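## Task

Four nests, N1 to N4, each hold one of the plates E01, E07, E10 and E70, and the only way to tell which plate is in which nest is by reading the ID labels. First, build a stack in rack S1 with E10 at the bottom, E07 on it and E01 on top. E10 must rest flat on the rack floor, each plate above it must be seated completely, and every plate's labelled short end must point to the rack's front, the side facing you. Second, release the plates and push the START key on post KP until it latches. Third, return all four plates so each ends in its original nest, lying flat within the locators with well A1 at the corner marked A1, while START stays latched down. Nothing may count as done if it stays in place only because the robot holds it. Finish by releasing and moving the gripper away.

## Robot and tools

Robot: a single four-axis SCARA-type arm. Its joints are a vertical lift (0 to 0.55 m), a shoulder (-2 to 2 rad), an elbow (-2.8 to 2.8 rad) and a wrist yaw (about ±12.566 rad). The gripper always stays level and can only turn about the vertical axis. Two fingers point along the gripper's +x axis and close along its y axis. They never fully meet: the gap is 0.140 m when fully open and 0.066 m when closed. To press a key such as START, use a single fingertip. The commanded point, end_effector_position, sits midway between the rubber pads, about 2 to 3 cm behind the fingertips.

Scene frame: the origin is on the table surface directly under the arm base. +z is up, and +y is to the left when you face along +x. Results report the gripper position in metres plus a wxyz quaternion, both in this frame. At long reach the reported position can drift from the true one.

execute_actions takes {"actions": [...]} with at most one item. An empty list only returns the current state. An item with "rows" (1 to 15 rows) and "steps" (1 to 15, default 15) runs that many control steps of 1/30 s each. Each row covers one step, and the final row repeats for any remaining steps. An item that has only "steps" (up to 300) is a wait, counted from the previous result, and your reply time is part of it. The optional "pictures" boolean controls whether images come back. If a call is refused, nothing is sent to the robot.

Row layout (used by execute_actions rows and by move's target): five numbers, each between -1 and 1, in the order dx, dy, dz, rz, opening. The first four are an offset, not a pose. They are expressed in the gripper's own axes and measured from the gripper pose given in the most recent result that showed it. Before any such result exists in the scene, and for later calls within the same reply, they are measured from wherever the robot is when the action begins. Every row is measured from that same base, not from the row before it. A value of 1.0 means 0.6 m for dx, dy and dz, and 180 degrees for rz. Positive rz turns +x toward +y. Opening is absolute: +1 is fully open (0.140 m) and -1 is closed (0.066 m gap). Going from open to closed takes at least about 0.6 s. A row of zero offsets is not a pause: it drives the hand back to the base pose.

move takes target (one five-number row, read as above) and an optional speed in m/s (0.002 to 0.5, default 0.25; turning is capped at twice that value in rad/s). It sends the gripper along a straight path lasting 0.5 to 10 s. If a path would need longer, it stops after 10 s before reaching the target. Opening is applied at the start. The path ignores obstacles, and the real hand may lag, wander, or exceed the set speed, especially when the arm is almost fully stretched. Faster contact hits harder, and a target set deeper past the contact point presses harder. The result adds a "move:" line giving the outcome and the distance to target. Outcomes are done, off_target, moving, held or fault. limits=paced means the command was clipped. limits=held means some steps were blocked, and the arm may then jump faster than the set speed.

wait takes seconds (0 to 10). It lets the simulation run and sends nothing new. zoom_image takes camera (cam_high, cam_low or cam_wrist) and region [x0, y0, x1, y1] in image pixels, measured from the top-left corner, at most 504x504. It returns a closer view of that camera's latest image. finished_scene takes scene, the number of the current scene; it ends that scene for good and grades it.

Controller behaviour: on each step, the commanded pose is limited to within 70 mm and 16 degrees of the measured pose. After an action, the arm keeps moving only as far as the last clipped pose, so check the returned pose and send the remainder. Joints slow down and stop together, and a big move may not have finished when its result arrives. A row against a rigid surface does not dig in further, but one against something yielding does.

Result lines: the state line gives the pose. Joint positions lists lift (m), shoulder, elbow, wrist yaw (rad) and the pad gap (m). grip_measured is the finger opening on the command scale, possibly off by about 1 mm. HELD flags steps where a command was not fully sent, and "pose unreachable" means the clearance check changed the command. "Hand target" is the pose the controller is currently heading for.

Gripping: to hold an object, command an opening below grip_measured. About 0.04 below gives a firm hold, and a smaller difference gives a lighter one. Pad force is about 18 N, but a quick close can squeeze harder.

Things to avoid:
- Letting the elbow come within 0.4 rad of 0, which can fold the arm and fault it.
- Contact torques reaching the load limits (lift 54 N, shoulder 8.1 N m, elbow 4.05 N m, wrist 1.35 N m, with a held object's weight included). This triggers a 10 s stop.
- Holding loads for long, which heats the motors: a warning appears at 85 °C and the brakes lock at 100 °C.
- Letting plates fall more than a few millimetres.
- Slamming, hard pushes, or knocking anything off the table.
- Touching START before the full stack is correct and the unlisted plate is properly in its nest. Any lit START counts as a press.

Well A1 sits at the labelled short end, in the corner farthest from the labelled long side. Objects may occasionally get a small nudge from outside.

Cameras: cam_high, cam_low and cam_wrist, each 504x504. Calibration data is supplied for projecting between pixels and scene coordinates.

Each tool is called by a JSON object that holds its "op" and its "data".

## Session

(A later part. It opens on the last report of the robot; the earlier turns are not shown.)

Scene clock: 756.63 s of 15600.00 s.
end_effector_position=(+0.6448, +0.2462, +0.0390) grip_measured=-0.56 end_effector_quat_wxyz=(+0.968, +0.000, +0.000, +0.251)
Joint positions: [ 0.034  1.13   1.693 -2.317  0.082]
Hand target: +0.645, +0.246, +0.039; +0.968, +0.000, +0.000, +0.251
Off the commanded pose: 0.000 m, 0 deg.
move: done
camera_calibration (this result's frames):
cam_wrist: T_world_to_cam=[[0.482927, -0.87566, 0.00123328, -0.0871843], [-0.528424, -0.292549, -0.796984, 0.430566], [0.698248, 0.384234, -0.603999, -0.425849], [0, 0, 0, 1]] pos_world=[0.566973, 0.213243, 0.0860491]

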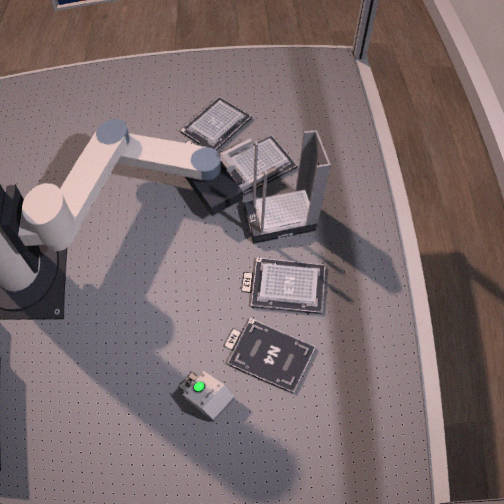

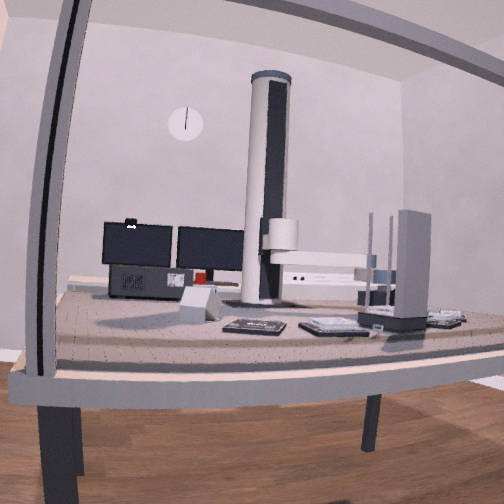

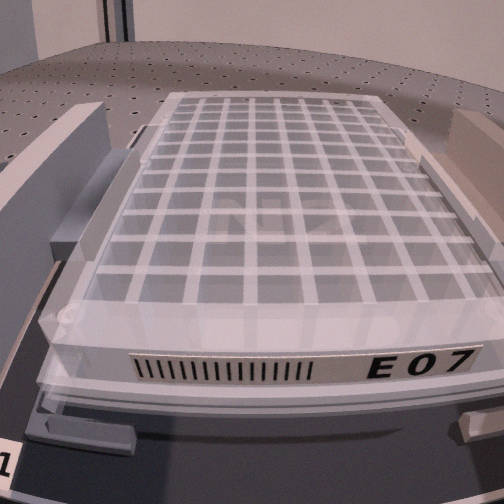

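{"op": "execute_actions", "data": {"actions": [{"rows": [[0,0,-0.0008,0,-0.6],[0,0,-0.0016,0,-0.6],[0,0,-0.0024,0,-0.6],[0,0,-0.0032,0,-0.6],[0,0,-0.004,0,-0.6],[0,0,-0.0048,0,-0.6],[0,0,-0.0055,0,-0.6],[0,0,-0.0062,0,-0.6],[0,0,-0.0069,0,-0.6],[0,0,-0.0076,0,-0.6],[0,0,-0.0082,0,-0.6],[0,0,-0.0087,0,-0.6],[0,0,-0.0091,0,-0.6]], "steps": 15}]}}

{"op": "execute_actions", "data": {"actions": [{"rows": [[0,0,0,0,-0.58],[0,0,0,0,-0.56],[0,0,0,0,-0.54],[0,0,0,0,-0.52],[0,0,0,0,-0.45],[0,0,0,0,-0.3],[0,0,0,0,-0.1]], "steps": 10}]}}

{"op": "move", "data": {"target": [-0.14, 0, 0.0468, 0, -0.1], "speed": 0.3}}

Scene clock: 764.30 s of 15600.00 s.
end_effector_position=(+0.6448, +0.2462, +0.0336) grip_measured=-0.56 end_effector_quat_wxyz=(+0.968, +0.000, +0.000, +0.251)
Joint positions: [ 0.029  1.13   1.693 -2.317  0.082]
Hand target: +0.645, +0.246, +0.034; +0.968, +0.000, +0.000, +0.251
Off the commanded pose: 0.000 m, 0 deg.
Steps of this call (steps 1 to 90: nothing new was sent; then 4.17 s passed at rest; steps 91 to 105: all 15 steps of this action). Readings (end_effector_position):
91: (+0.6448, +0.2462, +0.0390)
92: (+0.6448, +0.2462, +0.0385)
94: (+0.6448, +0.2462, +0.0375)
98: (+0.6448, +0.2462, +0.0357)
105: the state above
camera_calibration (this result's frames):
cam_wrist: T_world_to_cam=[[0.482829, -0.875714, 0.00123328, -0.0871209], [-0.528457, -0.292489, -0.796984, 0.426206], [0.698291, 0.384155, -0.603999, -0.429161], [0, 0, 0, 1]] pos_world=[0.566975, 0.213232, 0.0805742]

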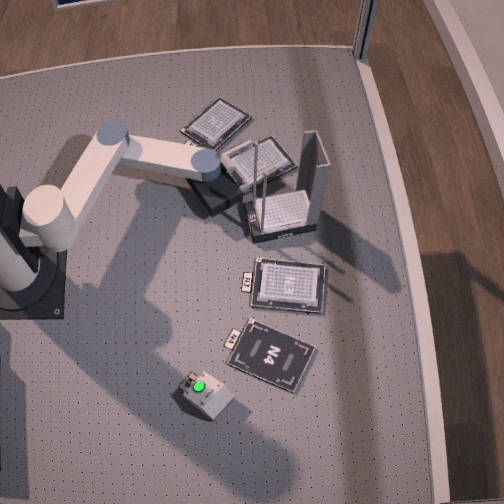

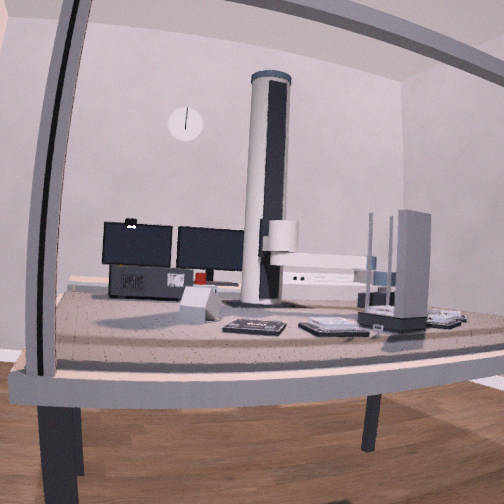

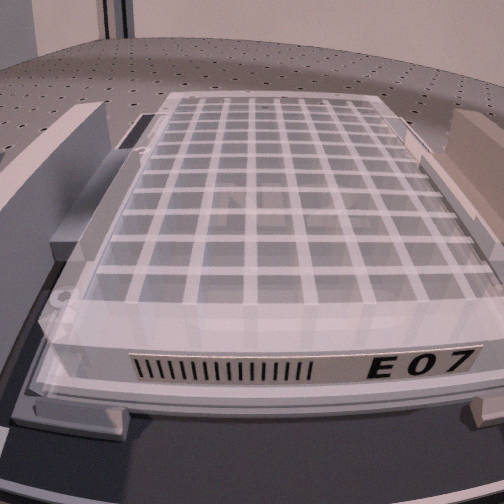

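Scene clock: 764.63 s of 15600.00 s.
end_effector_position=(+0.6448, +0.2462, +0.0336) grip_measured=-0.10 end_effector_quat_wxyz=(+0.968, +0.000, +0.000, +0.251)
Joint positions: [ 0.029  1.13   1.693 -2.317  0.099]
Hand target: +0.645, +0.246, +0.034; +0.968, +0.000, +0.000, +0.251
Off the commanded pose: 0.000 m, 0 deg.
Steps of this call (steps 1 to 10: all 10 steps of this action). Readings (end_effector_position):
1: (+0.6448, +0.2462, +0.0336)
2: (+0.6448, +0.2462, +0.0336)
4: (+0.6448, +0.2462, +0.0336)
8: (+0.6448, +0.2462, +0.0336)
10: the state above
camera_calibration (this result's frames):
cam_wrist: T_world_to_cam=[[0.482822, -0.875718, 0.00123328, -0.0871169], [-0.528459, -0.292485, -0.796984, 0.426206], [0.698294, 0.38415, -0.603999, -0.429161], [0, 0, 0, 1]] pos_world=[0.566975, 0.213231, 0.0805742]

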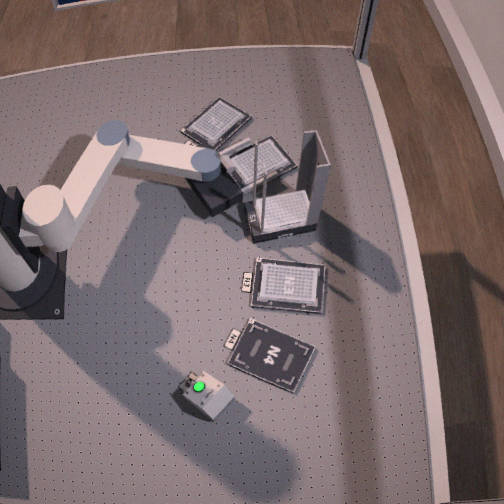

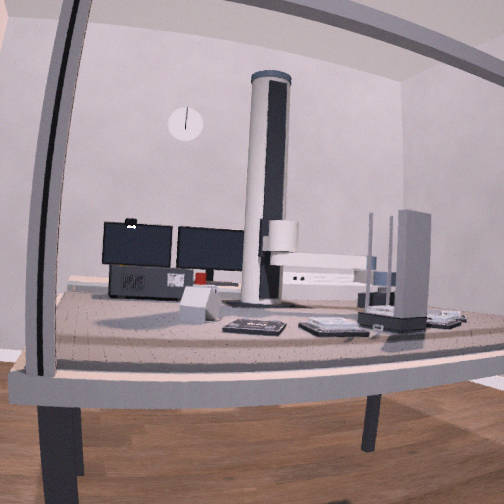

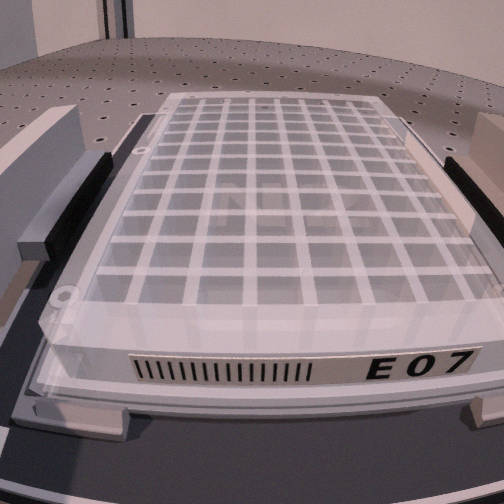

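Scene clock: 765.63 s of 15600.00 s.
end_effector_position=(+0.5713, +0.2053, +0.0617) grip_measured=-0.10 end_effector_quat_wxyz=(+0.968, +0.000, +0.000, +0.251)
Joint positions: [ 0.057  1.304  1.252 -2.05   0.099]
Hand target: +0.571, +0.205, +0.062; +0.968, +0.000, +0.000, +0.251
Off the commanded pose: 0.000 m, 0 deg.
move: done
camera_calibration (this result's frames):
cam_wrist: T_world_to_cam=[[0.482366, -0.875969, 0.00123328, -0.0871324], [-0.528611, -0.29221, -0.796984, 0.397898], [0.698494, 0.383786, -0.603999, -0.345246], [0, 0, 0, 1]] pos_world=[0.493515, 0.172445, 0.108697]

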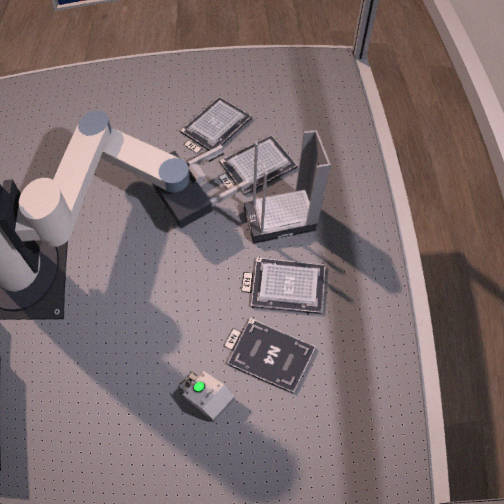

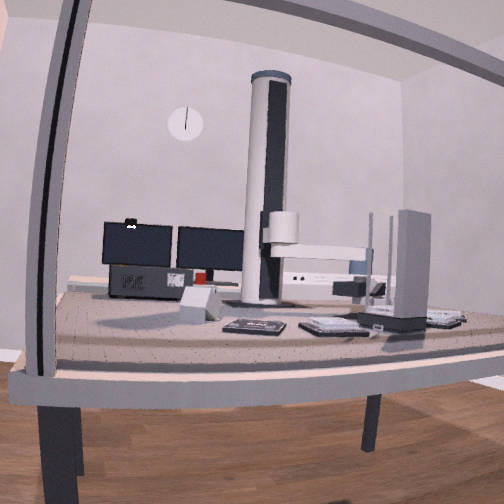

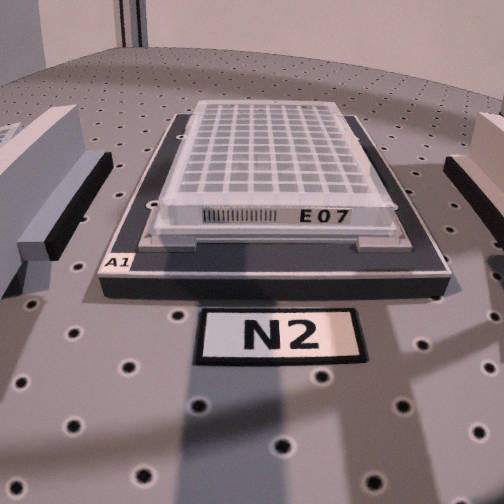

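{"op": "move", "data": {"target": [-0.1650, -0.19015, -0.0001, -0.10653, -0.1], "speed": 0.3}}

{"op": "move", "data": {"target": [0.2584, 0, 0, -0.0001, 0.0], "speed": 0.3}}

Scene clock: 777.60 s of 15600.00 s.
end_effector_position=(+0.5401, +0.0574, +0.0617) grip_measured=-0.10 end_effector_quat_wxyz=(+0.996, +0.000, +0.000, +0.085)
Joint positions: [ 0.057  1.109  0.902 -1.84   0.099]
Hand target: +0.540, +0.058, +0.062; +0.996, +0.000, +0.000, +0.086
Off the commanded pose: 0.000 m, 0 deg.
After step 90, 8.03 s passed at rest.
move: done
camera_calibration (this result's frames):
cam_wrist: T_world_to_cam=[[0.16701, -0.985954, 0.00123328, -0.0250556], [-0.595352, -0.101843, -0.796984, 0.36322], [0.785916, 0.13237, -0.603999, -0.299411], [0, 0, 0, 1]] pos_world=[0.45574, 0.0519209, 0.108667]

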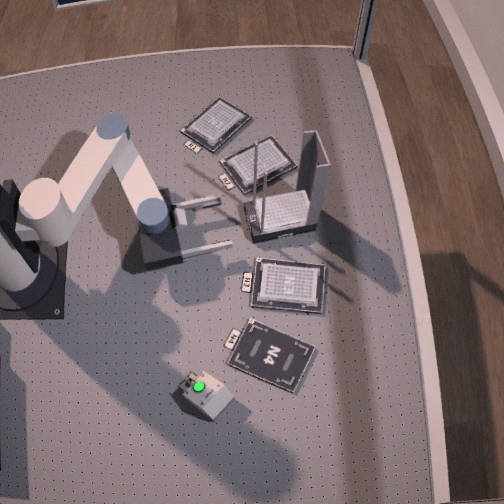

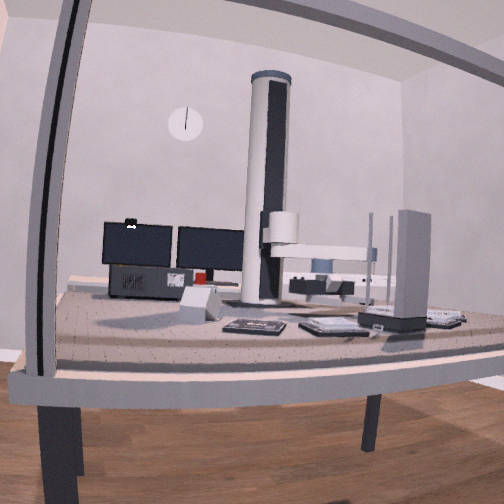

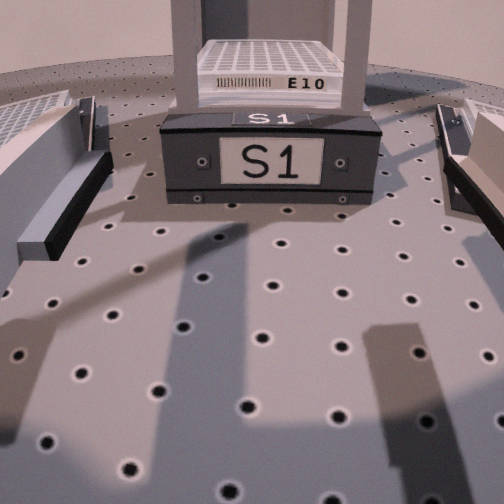

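Scene clock: 778.60 s of 15600.00 s.
end_effector_position=(+0.6929, +0.0837, +0.0617) grip_measured=+0.00 end_effector_quat_wxyz=(+0.996, +0.000, +0.000, +0.085)
Joint positions: [ 0.057  0.827  1.66  -2.316  0.103]
Hand target: +0.693, +0.084, +0.062; +0.996, +0.000, +0.000, +0.085
Off the commanded pose: 0.000 m, 0 deg.
move: done
camera_calibration (this result's frames):
cam_wrist: T_world_to_cam=[[0.167149, -0.985931, 0.00123328, -0.0247046], [-0.595338, -0.101927, -0.796984, 0.456882], [0.785897, 0.132481, -0.603999, -0.422978], [0, 0, 0, 1]] pos_world=[0.608546, 0.0782483, 0.10868]

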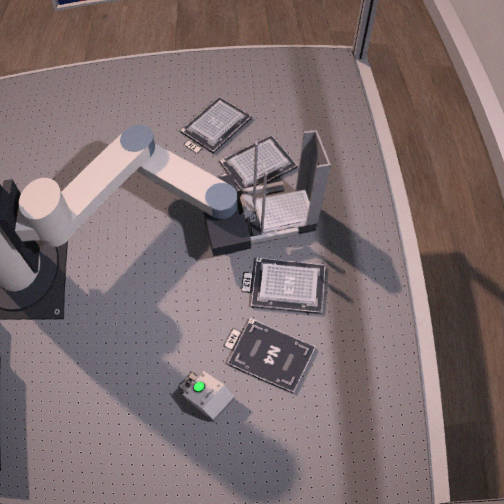

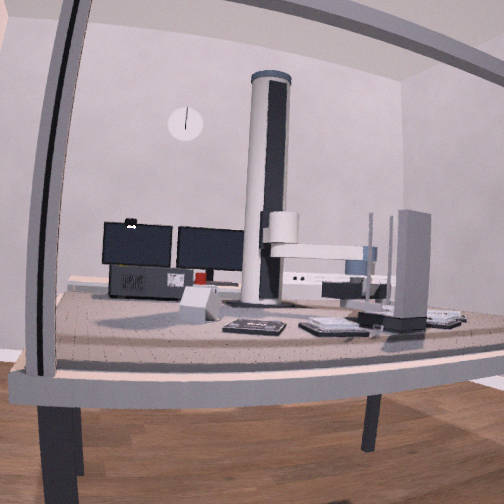

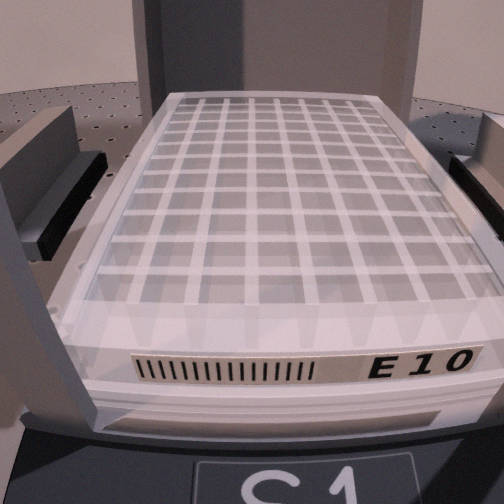

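{"op": "execute_actions", "data": {"actions": [{"rows": [[0,0,0,0,-0.45],[0,0,0,0,-0.45],[0,0,0,0,-0.45],[0,0,0,0,-0.45],[0,0,0,0,-0.45],[0,0,0,0,-0.48],[0,0,0,0,-0.5],[0,0,0,0,-0.52],[0,0,0,0,-0.54],[0,0,0,0,-0.56],[0,0,0,0,-0.58],[0,0,0,0,-0.6]], "steps": 15}]}}

{"op": "move", "data": {"target": [0, 0, 0.4288, 0, -0.6], "speed": 0.4}}

{"op": "move", "data": {"target": [-0.10341, -0.29458, 0, -0.11963, -0.6], "speed": 0.4}}

{"op": "move", "data": {"target": [0.01007, -0.25504, -0.455, -0.09784, -0.6], "speed": 0.4}}

Scene clock: 795.47 s of 15600.00 s.
end_effector_position=(+0.6929, +0.0837, +0.0617) grip_measured=-0.55 end_effector_quat_wxyz=(+0.996, +0.000, +0.000, +0.085)
Joint positions: [ 0.057  0.827  1.66  -2.316  0.082]
Hand target: +0.693, +0.084, +0.062; +0.996, +0.000, +0.000, +0.085
Off the commanded pose: 0.000 m, 0 deg.
Steps of this call (steps 1 to 90: nothing new was sent; then 13.37 s passed at rest; steps 91 to 105: all 15 steps of this action). Readings (end_effector_position):
91: (+0.6929, +0.0837, +0.0617)
92: (+0.6929, +0.0837, +0.0617)
94: (+0.6929, +0.0837, +0.0617)
98: (+0.6929, +0.0837, +0.0617)
105: the state above
camera_calibration (this result's frames):
cam_wrist: T_world_to_cam=[[0.167128, -0.985934, 0.00123328, -0.024696], [-0.59534, -0.101915, -0.796984, 0.456881], [0.7859, 0.132464, -0.603999, -0.422976], [0, 0, 0, 1]] pos_world=[0.608544, 0.0782435, 0.10868]

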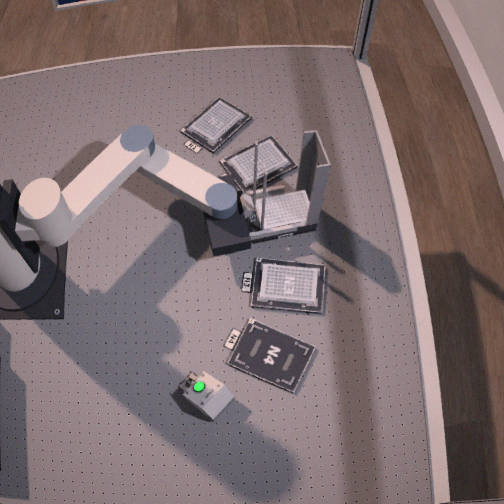

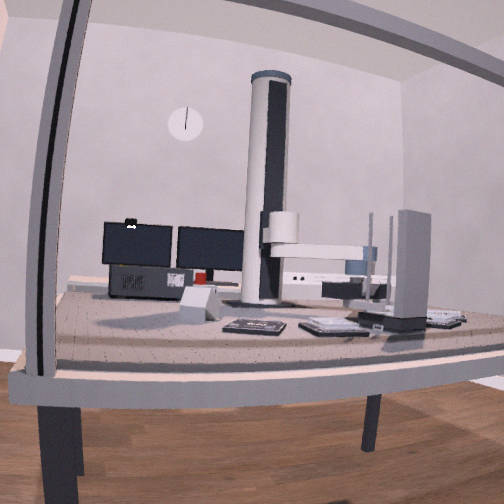

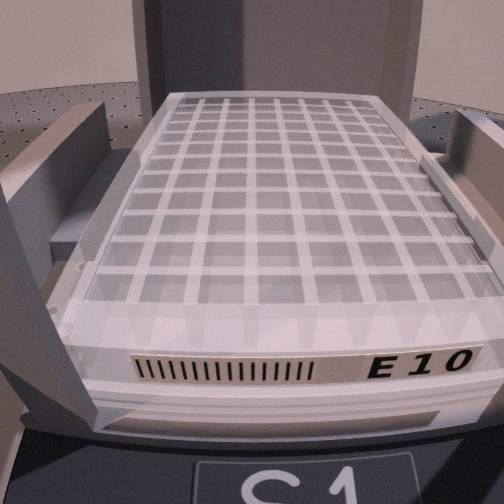

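Scene clock: 796.90 s of 15600.00 s.
end_effector_position=(+0.6929, +0.0837, +0.3190) grip_measured=-0.55 end_effector_quat_wxyz=(+0.996, +0.000, +0.000, +0.085)
Joint positions: [ 0.314  0.827  1.66  -2.316  0.082]
Hand target: +0.693, +0.084, +0.319; +0.996, +0.000, +0.000, +0.085
Off the commanded pose: 0.000 m, 0 deg.
move: done
camera_calibration (this result's frames):
cam_wrist: T_world_to_cam=[[0.167172, -0.985927, 0.00123328, -0.0250303], [-0.595336, -0.101941, -0.796984, 0.661957], [0.785894, 0.132499, -0.603999, -0.267565], [0, 0, 0, 1]] pos_world=[0.608549, 0.0782547, 0.365992]

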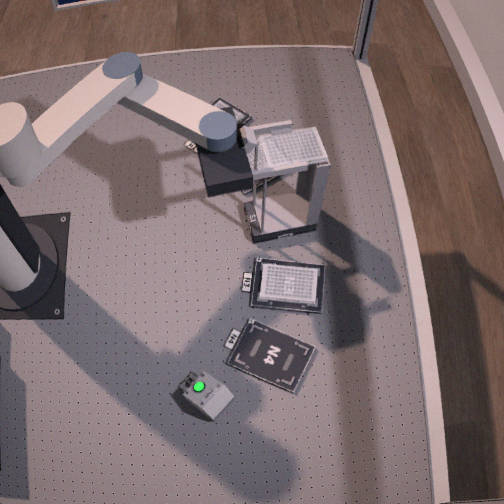

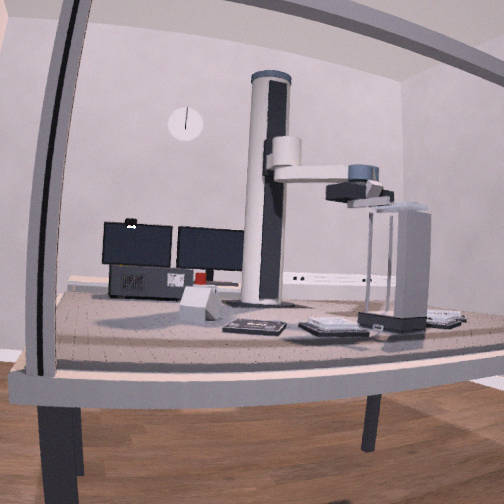

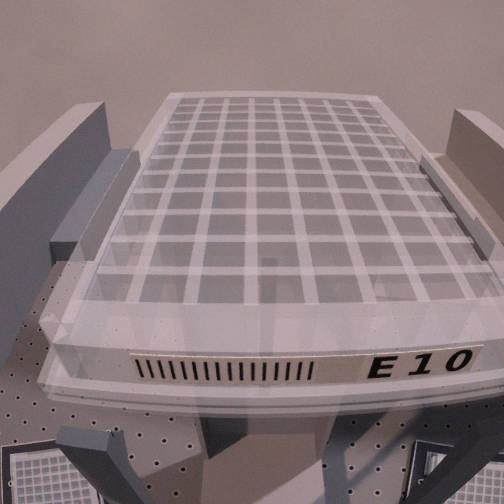

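Scene clock: 797.80 s of 15600.00 s.
end_effector_position=(+0.6617, -0.1012, +0.3190) grip_measured=-0.55 end_effector_quat_wxyz=(+0.995, +0.000, +0.000, -0.102)
Joint positions: [ 0.314  0.53   1.508 -2.243  0.082]
Hand target: +0.662, -0.101, +0.319; +0.995, +0.000, +0.000, -0.102
Off the commanded pose: 0.000 m, 0 deg.
move: done
camera_calibration (this result's frames):
cam_wrist: T_world_to_cam=[[-0.20686, -0.97837, 0.00123328, 0.0461159], [-0.591139, 0.123982, -0.796984, 0.644624], [0.779592, -0.165593, -0.603999, -0.244555], [0, 0, 0, 1]] pos_world=[0.581255, -0.0752997, 0.365987]

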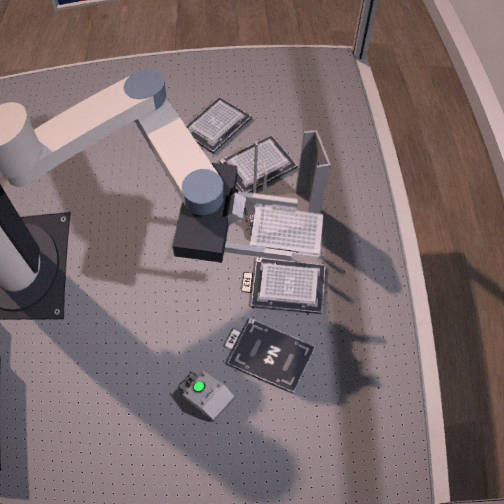

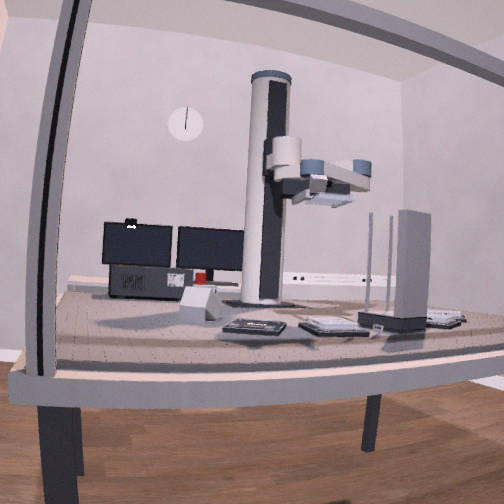

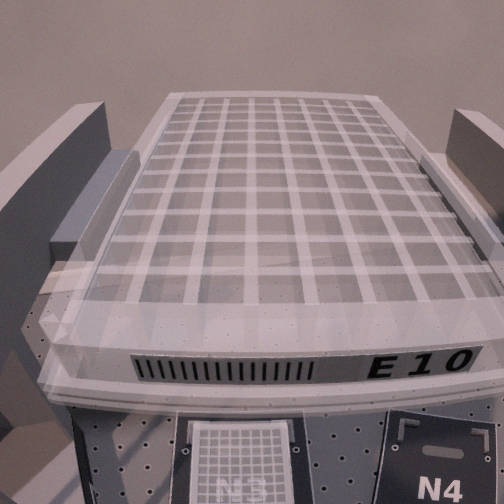

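Scene clock: 799.10 s of 15600.00 s.
end_effector_position=(+0.6363, -0.2524, +0.0459) grip_measured=-0.55 end_effector_quat_wxyz=(+0.967, +0.000, +0.000, -0.254)
Joint positions: [ 0.041  0.172  1.666 -2.351  0.082]
Hand target: +0.636, -0.252, +0.046; +0.967, +0.000, +0.000, -0.254
Off the commanded pose: 0.000 m, 0 deg.
move: done
camera_calibration (this result's frames):
cam_wrist: T_world_to_cam=[[-0.493243, -0.869891, 0.00123328, 0.102894], [-0.525899, 0.297064, -0.796984, 0.432888], [0.692923, -0.393755, -0.603999, -0.41713], [0, 0, 0, 1]] pos_world=[0.567446, -0.203335, 0.0929315]

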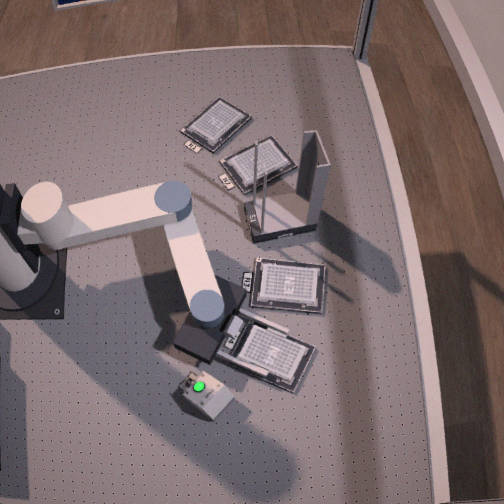

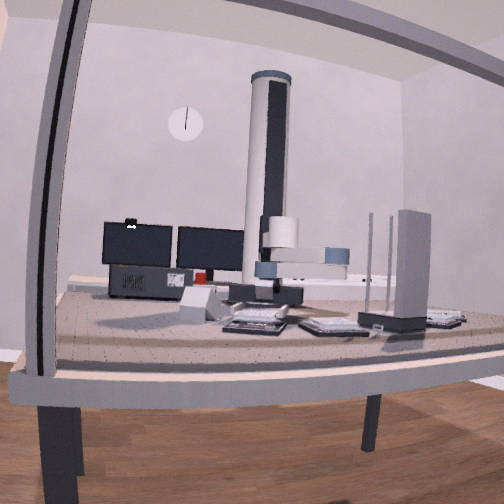

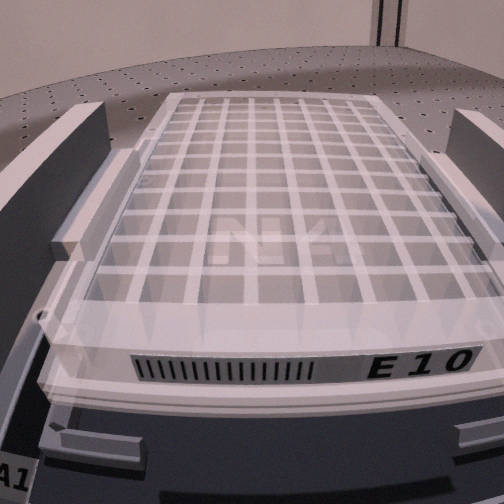

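{"op": "execute_actions", "data": {"actions": [{"rows": [[0.00045,-0.0001,-0.002,-0.00033,-0.6],[0.00045,-0.0001,-0.004,-0.00033,-0.6],[0.00045,-0.0001,-0.006,-0.00033,-0.6],[0.00045,-0.0001,-0.008,-0.00033,-0.6],[0.00045,-0.0001,-0.01,-0.00033,-0.6],[0.00045,-0.0001,-0.0115,-0.00033,-0.6]], "steps": 10}]}}

Scene clock: 804.23 s of 15600.00 s.
end_effector_position=(+0.6365, -0.2525, +0.0390) grip_measured=-0.55 end_effector_quat_wxyz=(+0.967, +0.000, +0.000, -0.254)
Joint positions: [ 0.034  0.171  1.668 -2.352  0.082]
Hand target: +0.636, -0.253, +0.039; +0.967, +0.000, +0.000, -0.254
Off the commanded pose: 0.000 m, 0 deg.
Steps of this call (steps 1 to 90: nothing new was sent; then 1.80 s passed at rest; steps 91 to 100: all 10 steps of this action). Readings (end_effector_position):
91: (+0.6363, -0.2524, +0.0459)
92: (+0.6364, -0.2525, +0.0448)
94: (+0.6365, -0.2525, +0.0423)
98: (+0.6365, -0.2525, +0.0389)
100: the state above
camera_calibration (this result's frames):
cam_wrist: T_world_to_cam=[[-0.493842, -0.869551, 0.00123328, 0.103361], [-0.525694, 0.297426, -0.796984, 0.427454], [0.692651, -0.394233, -0.603999, -0.42148], [0, 0, 0, 1]] pos_world=[0.567692, -0.20342, 0.0859726]

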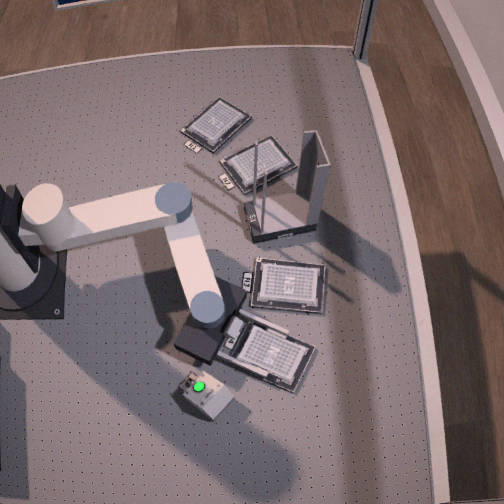

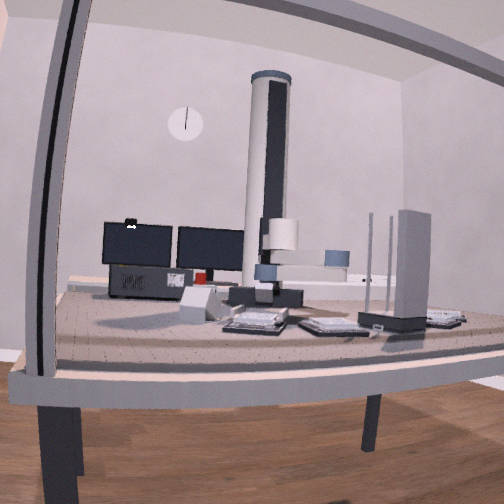

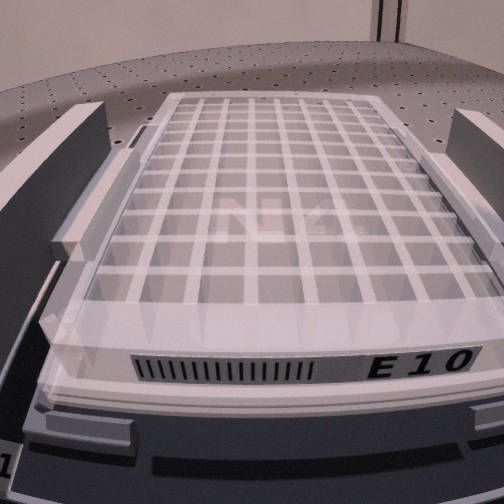

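{"op": "execute_actions", "data": {"actions": [{"rows": [[0,0,-0.0008,0,-0.6],[0,0,-0.0016,0,-0.6],[0,0,-0.0024,0,-0.6],[0,0,-0.0032,0,-0.6],[0,0,-0.004,0,-0.6],[0,0,-0.0048,0,-0.6],[0,0,-0.0055,0,-0.6],[0,0,-0.0062,0,-0.6],[0,0,-0.0069,0,-0.6],[0,0,-0.0075,0,-0.6],[0,0,-0.0081,0,-0.6],[0,0,-0.0086,0,-0.6]], "steps": 14}]}}

{"op": "execute_actions", "data": {"actions": [{"rows": [[0,0,0,0,-0.58],[0,0,0,0,-0.56],[0,0,0,0,-0.54],[0,0,0,0,-0.52],[0,0,0,0,-0.45],[0,0,0,0,-0.3],[0,0,0,0,-0.1]], "steps": 10}]}}

{"op": "move", "data": {"target": [0, 0, 0.1, 0, -0.1], "speed": 0.3}}

{"op": "move", "data": {"target": [-0.2, 0.08, 0.06, 0.03, -0.1], "speed": 0.35}}

Scene clock: 814.07 s of 15600.00 s.
end_effector_position=(+0.6365, -0.2525, +0.0338) grip_measured=-0.55 end_effector_quat_wxyz=(+0.967, +0.000, +0.000, -0.254)
Joint positions: [ 0.029  0.171  1.668 -2.352  0.082]
Hand target: +0.636, -0.253, +0.034; +0.967, +0.000, +0.000, -0.254
Off the commanded pose: 0.000 m, 0 deg.
Steps of this call (steps 1 to 90: nothing new was sent; then 6.37 s passed at rest; steps 91 to 104: all 14 steps of this action). Readings (end_effector_position):
91: (+0.6365, -0.2525, +0.0389)
92: (+0.6365, -0.2525, +0.0384)
94: (+0.6365, -0.2525, +0.0374)
98: (+0.6365, -0.2525, +0.0356)
104: the state above
camera_calibration (this result's frames):
cam_wrist: T_world_to_cam=[[-0.493874, -0.869533, 0.00123328, 0.10338], [-0.525683, 0.297445, -0.796984, 0.423317], [0.692637, -0.394258, -0.603999, -0.424603], [0, 0, 0, 1]] pos_world=[0.567684, -0.203424, 0.0807897]

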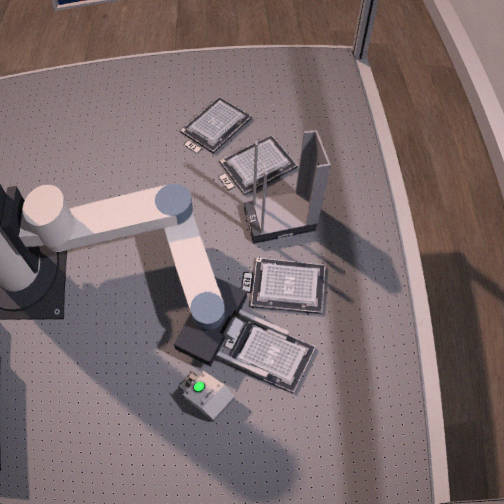

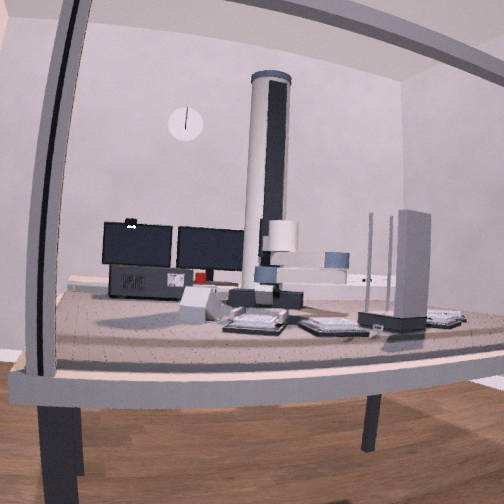

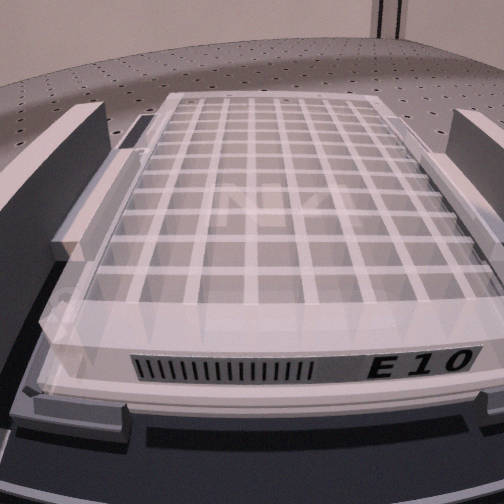

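Scene clock: 814.40 s of 15600.00 s.
end_effector_position=(+0.6365, -0.2525, +0.0338) grip_measured=-0.10 end_effector_quat_wxyz=(+0.967, +0.000, +0.000, -0.254)
Joint positions: [ 0.029  0.171  1.668 -2.352  0.099]
Hand target: +0.636, -0.253, +0.034; +0.967, +0.000, +0.000, -0.254
Off the commanded pose: 0.000 m, 0 deg.
Steps of this call (steps 1 to 10: all 10 steps of this action). Readings (end_effector_position):
1: (+0.6365, -0.2525, +0.0338)
2: (+0.6365, -0.2525, +0.0338)
4: (+0.6365, -0.2525, +0.0338)
8: (+0.6365, -0.2525, +0.0338)
10: the state above
camera_calibration (this result's frames):
cam_wrist: T_world_to_cam=[[-0.493877, -0.869531, 0.00123328, 0.103382], [-0.525682, 0.297447, -0.796984, 0.423316], [0.692635, -0.394261, -0.603999, -0.424602], [0, 0, 0, 1]] pos_world=[0.567682, -0.203425, 0.0807897]

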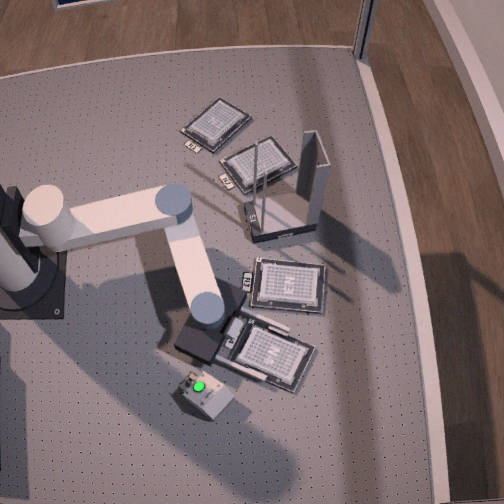

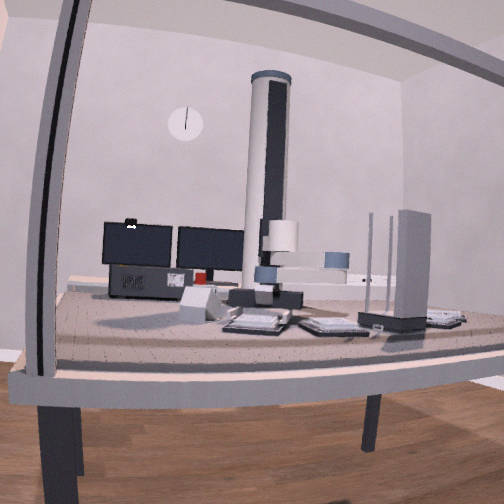

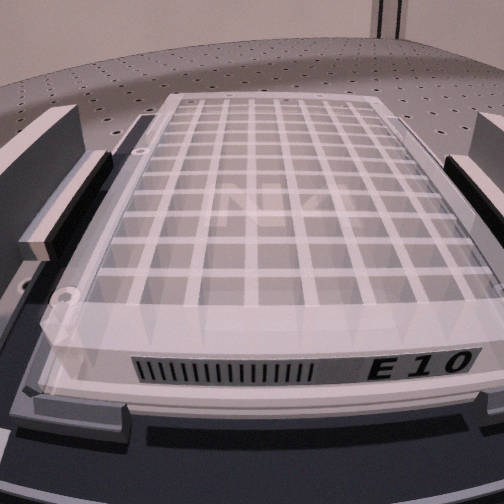

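Scene clock: 815.37 s of 15600.00 s.
end_effector_position=(+0.6365, -0.2525, +0.0938) grip_measured=-0.10 end_effector_quat_wxyz=(+0.967, +0.000, +0.000, -0.254)
Joint positions: [ 0.089  0.171  1.668 -2.352  0.099]
Hand target: +0.636, -0.253, +0.094; +0.967, +0.000, +0.000, -0.254
Off the commanded pose: 0.000 m, 0 deg.
move: done
camera_calibration (this result's frames):
cam_wrist: T_world_to_cam=[[-0.493836, -0.869554, 0.00123328, 0.10329], [-0.525696, 0.297422, -0.796984, 0.471178], [0.692654, -0.394227, -0.603999, -0.388345], [0, 0, 0, 1]] pos_world=[0.567694, -0.203419, 0.140833]

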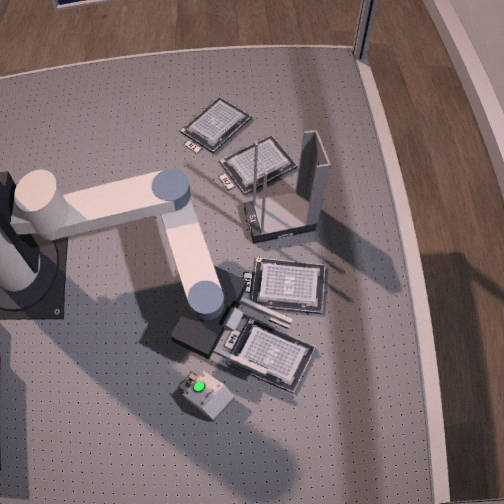

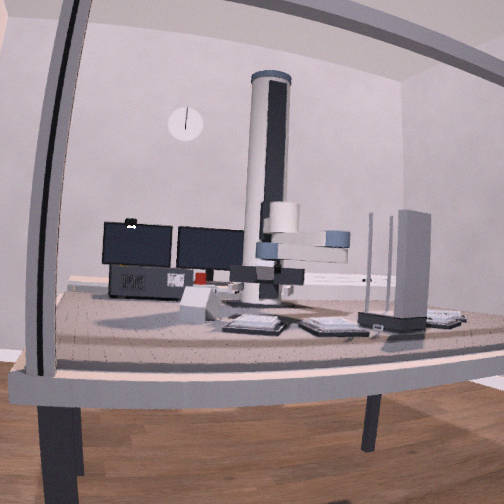

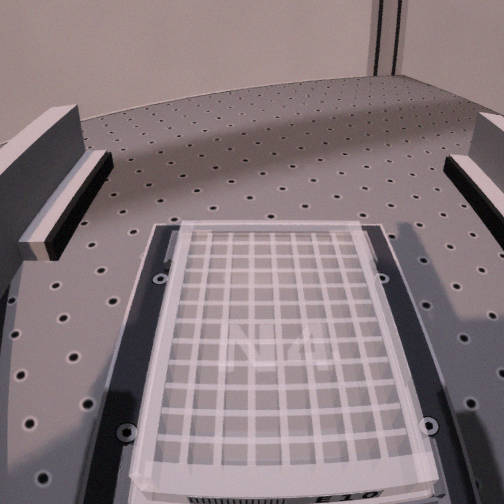

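Scene clock: 816.23 s of 15600.00 s.
end_effector_position=(+0.5555, -0.1517, +0.1299) grip_measured=-0.10 end_effector_quat_wxyz=(+0.978, +0.000, +0.000, -0.208)
Joint positions: [ 0.125  0.544  1.081 -2.045  0.099]
Hand target: +0.556, -0.152, +0.130; +0.978, +0.000, +0.000, -0.208
Off the commanded pose: 0.000 m, 0 deg.
move: done
camera_calibration (this result's frames):
cam_wrist: T_world_to_cam=[[-0.409993, -0.912088, 0.00123328, 0.0979346], [-0.551304, 0.246739, -0.796984, 0.433909], [0.726615, -0.327438, -0.603999, -0.279506], [0, 0, 0, 1]] pos_world=[0.482462, -0.109259, 0.176877]

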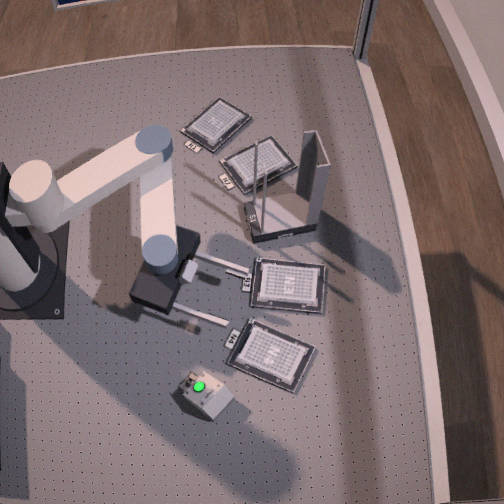

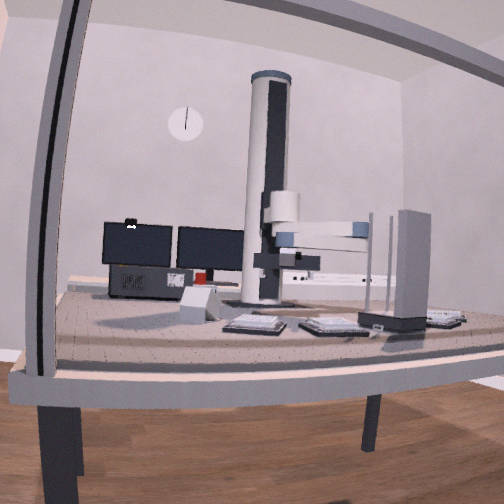

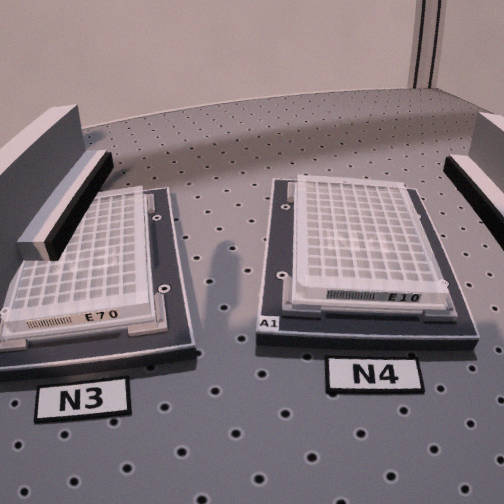

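{"op": "zoom_image", "data": {"camera": "cam_high", "region": [160, 80, 340, 240]}}

{"op": "zoom_image", "data": {"camera": "cam_high", "region": [160, 245, 340, 425]}}

{"op": "zoom_image", "data": {"camera": "cam_low", "region": [210, 290, 480, 350]}}

Region (160, 80, 340, 240) of cam_high's 504x504 image, scaled by 2.800, with more detail than that image has.

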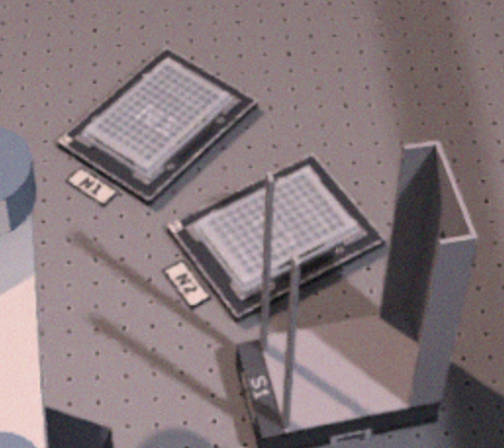

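Region (160, 245, 340, 425) of cam_high's 504x504 image, scaled by 2.800, with more detail than that image has.

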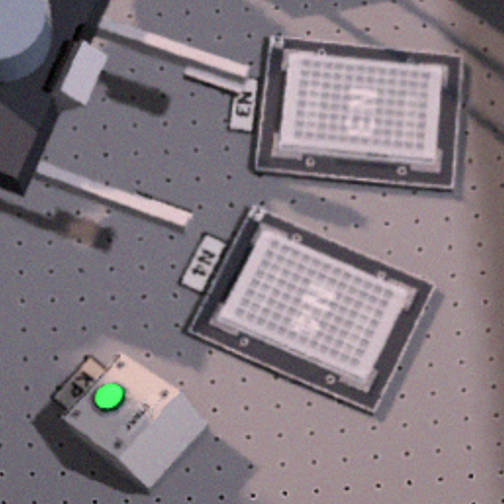

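Region (210, 290, 480, 350) of cam_low's 504x504 image, scaled by 1.867, with more detail than that image has.

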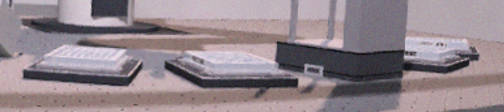

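All four plates are seated and START is still lit.

{"op": "finished_scene", "data": {"scene": 1}}

The scene is finished: the task was done.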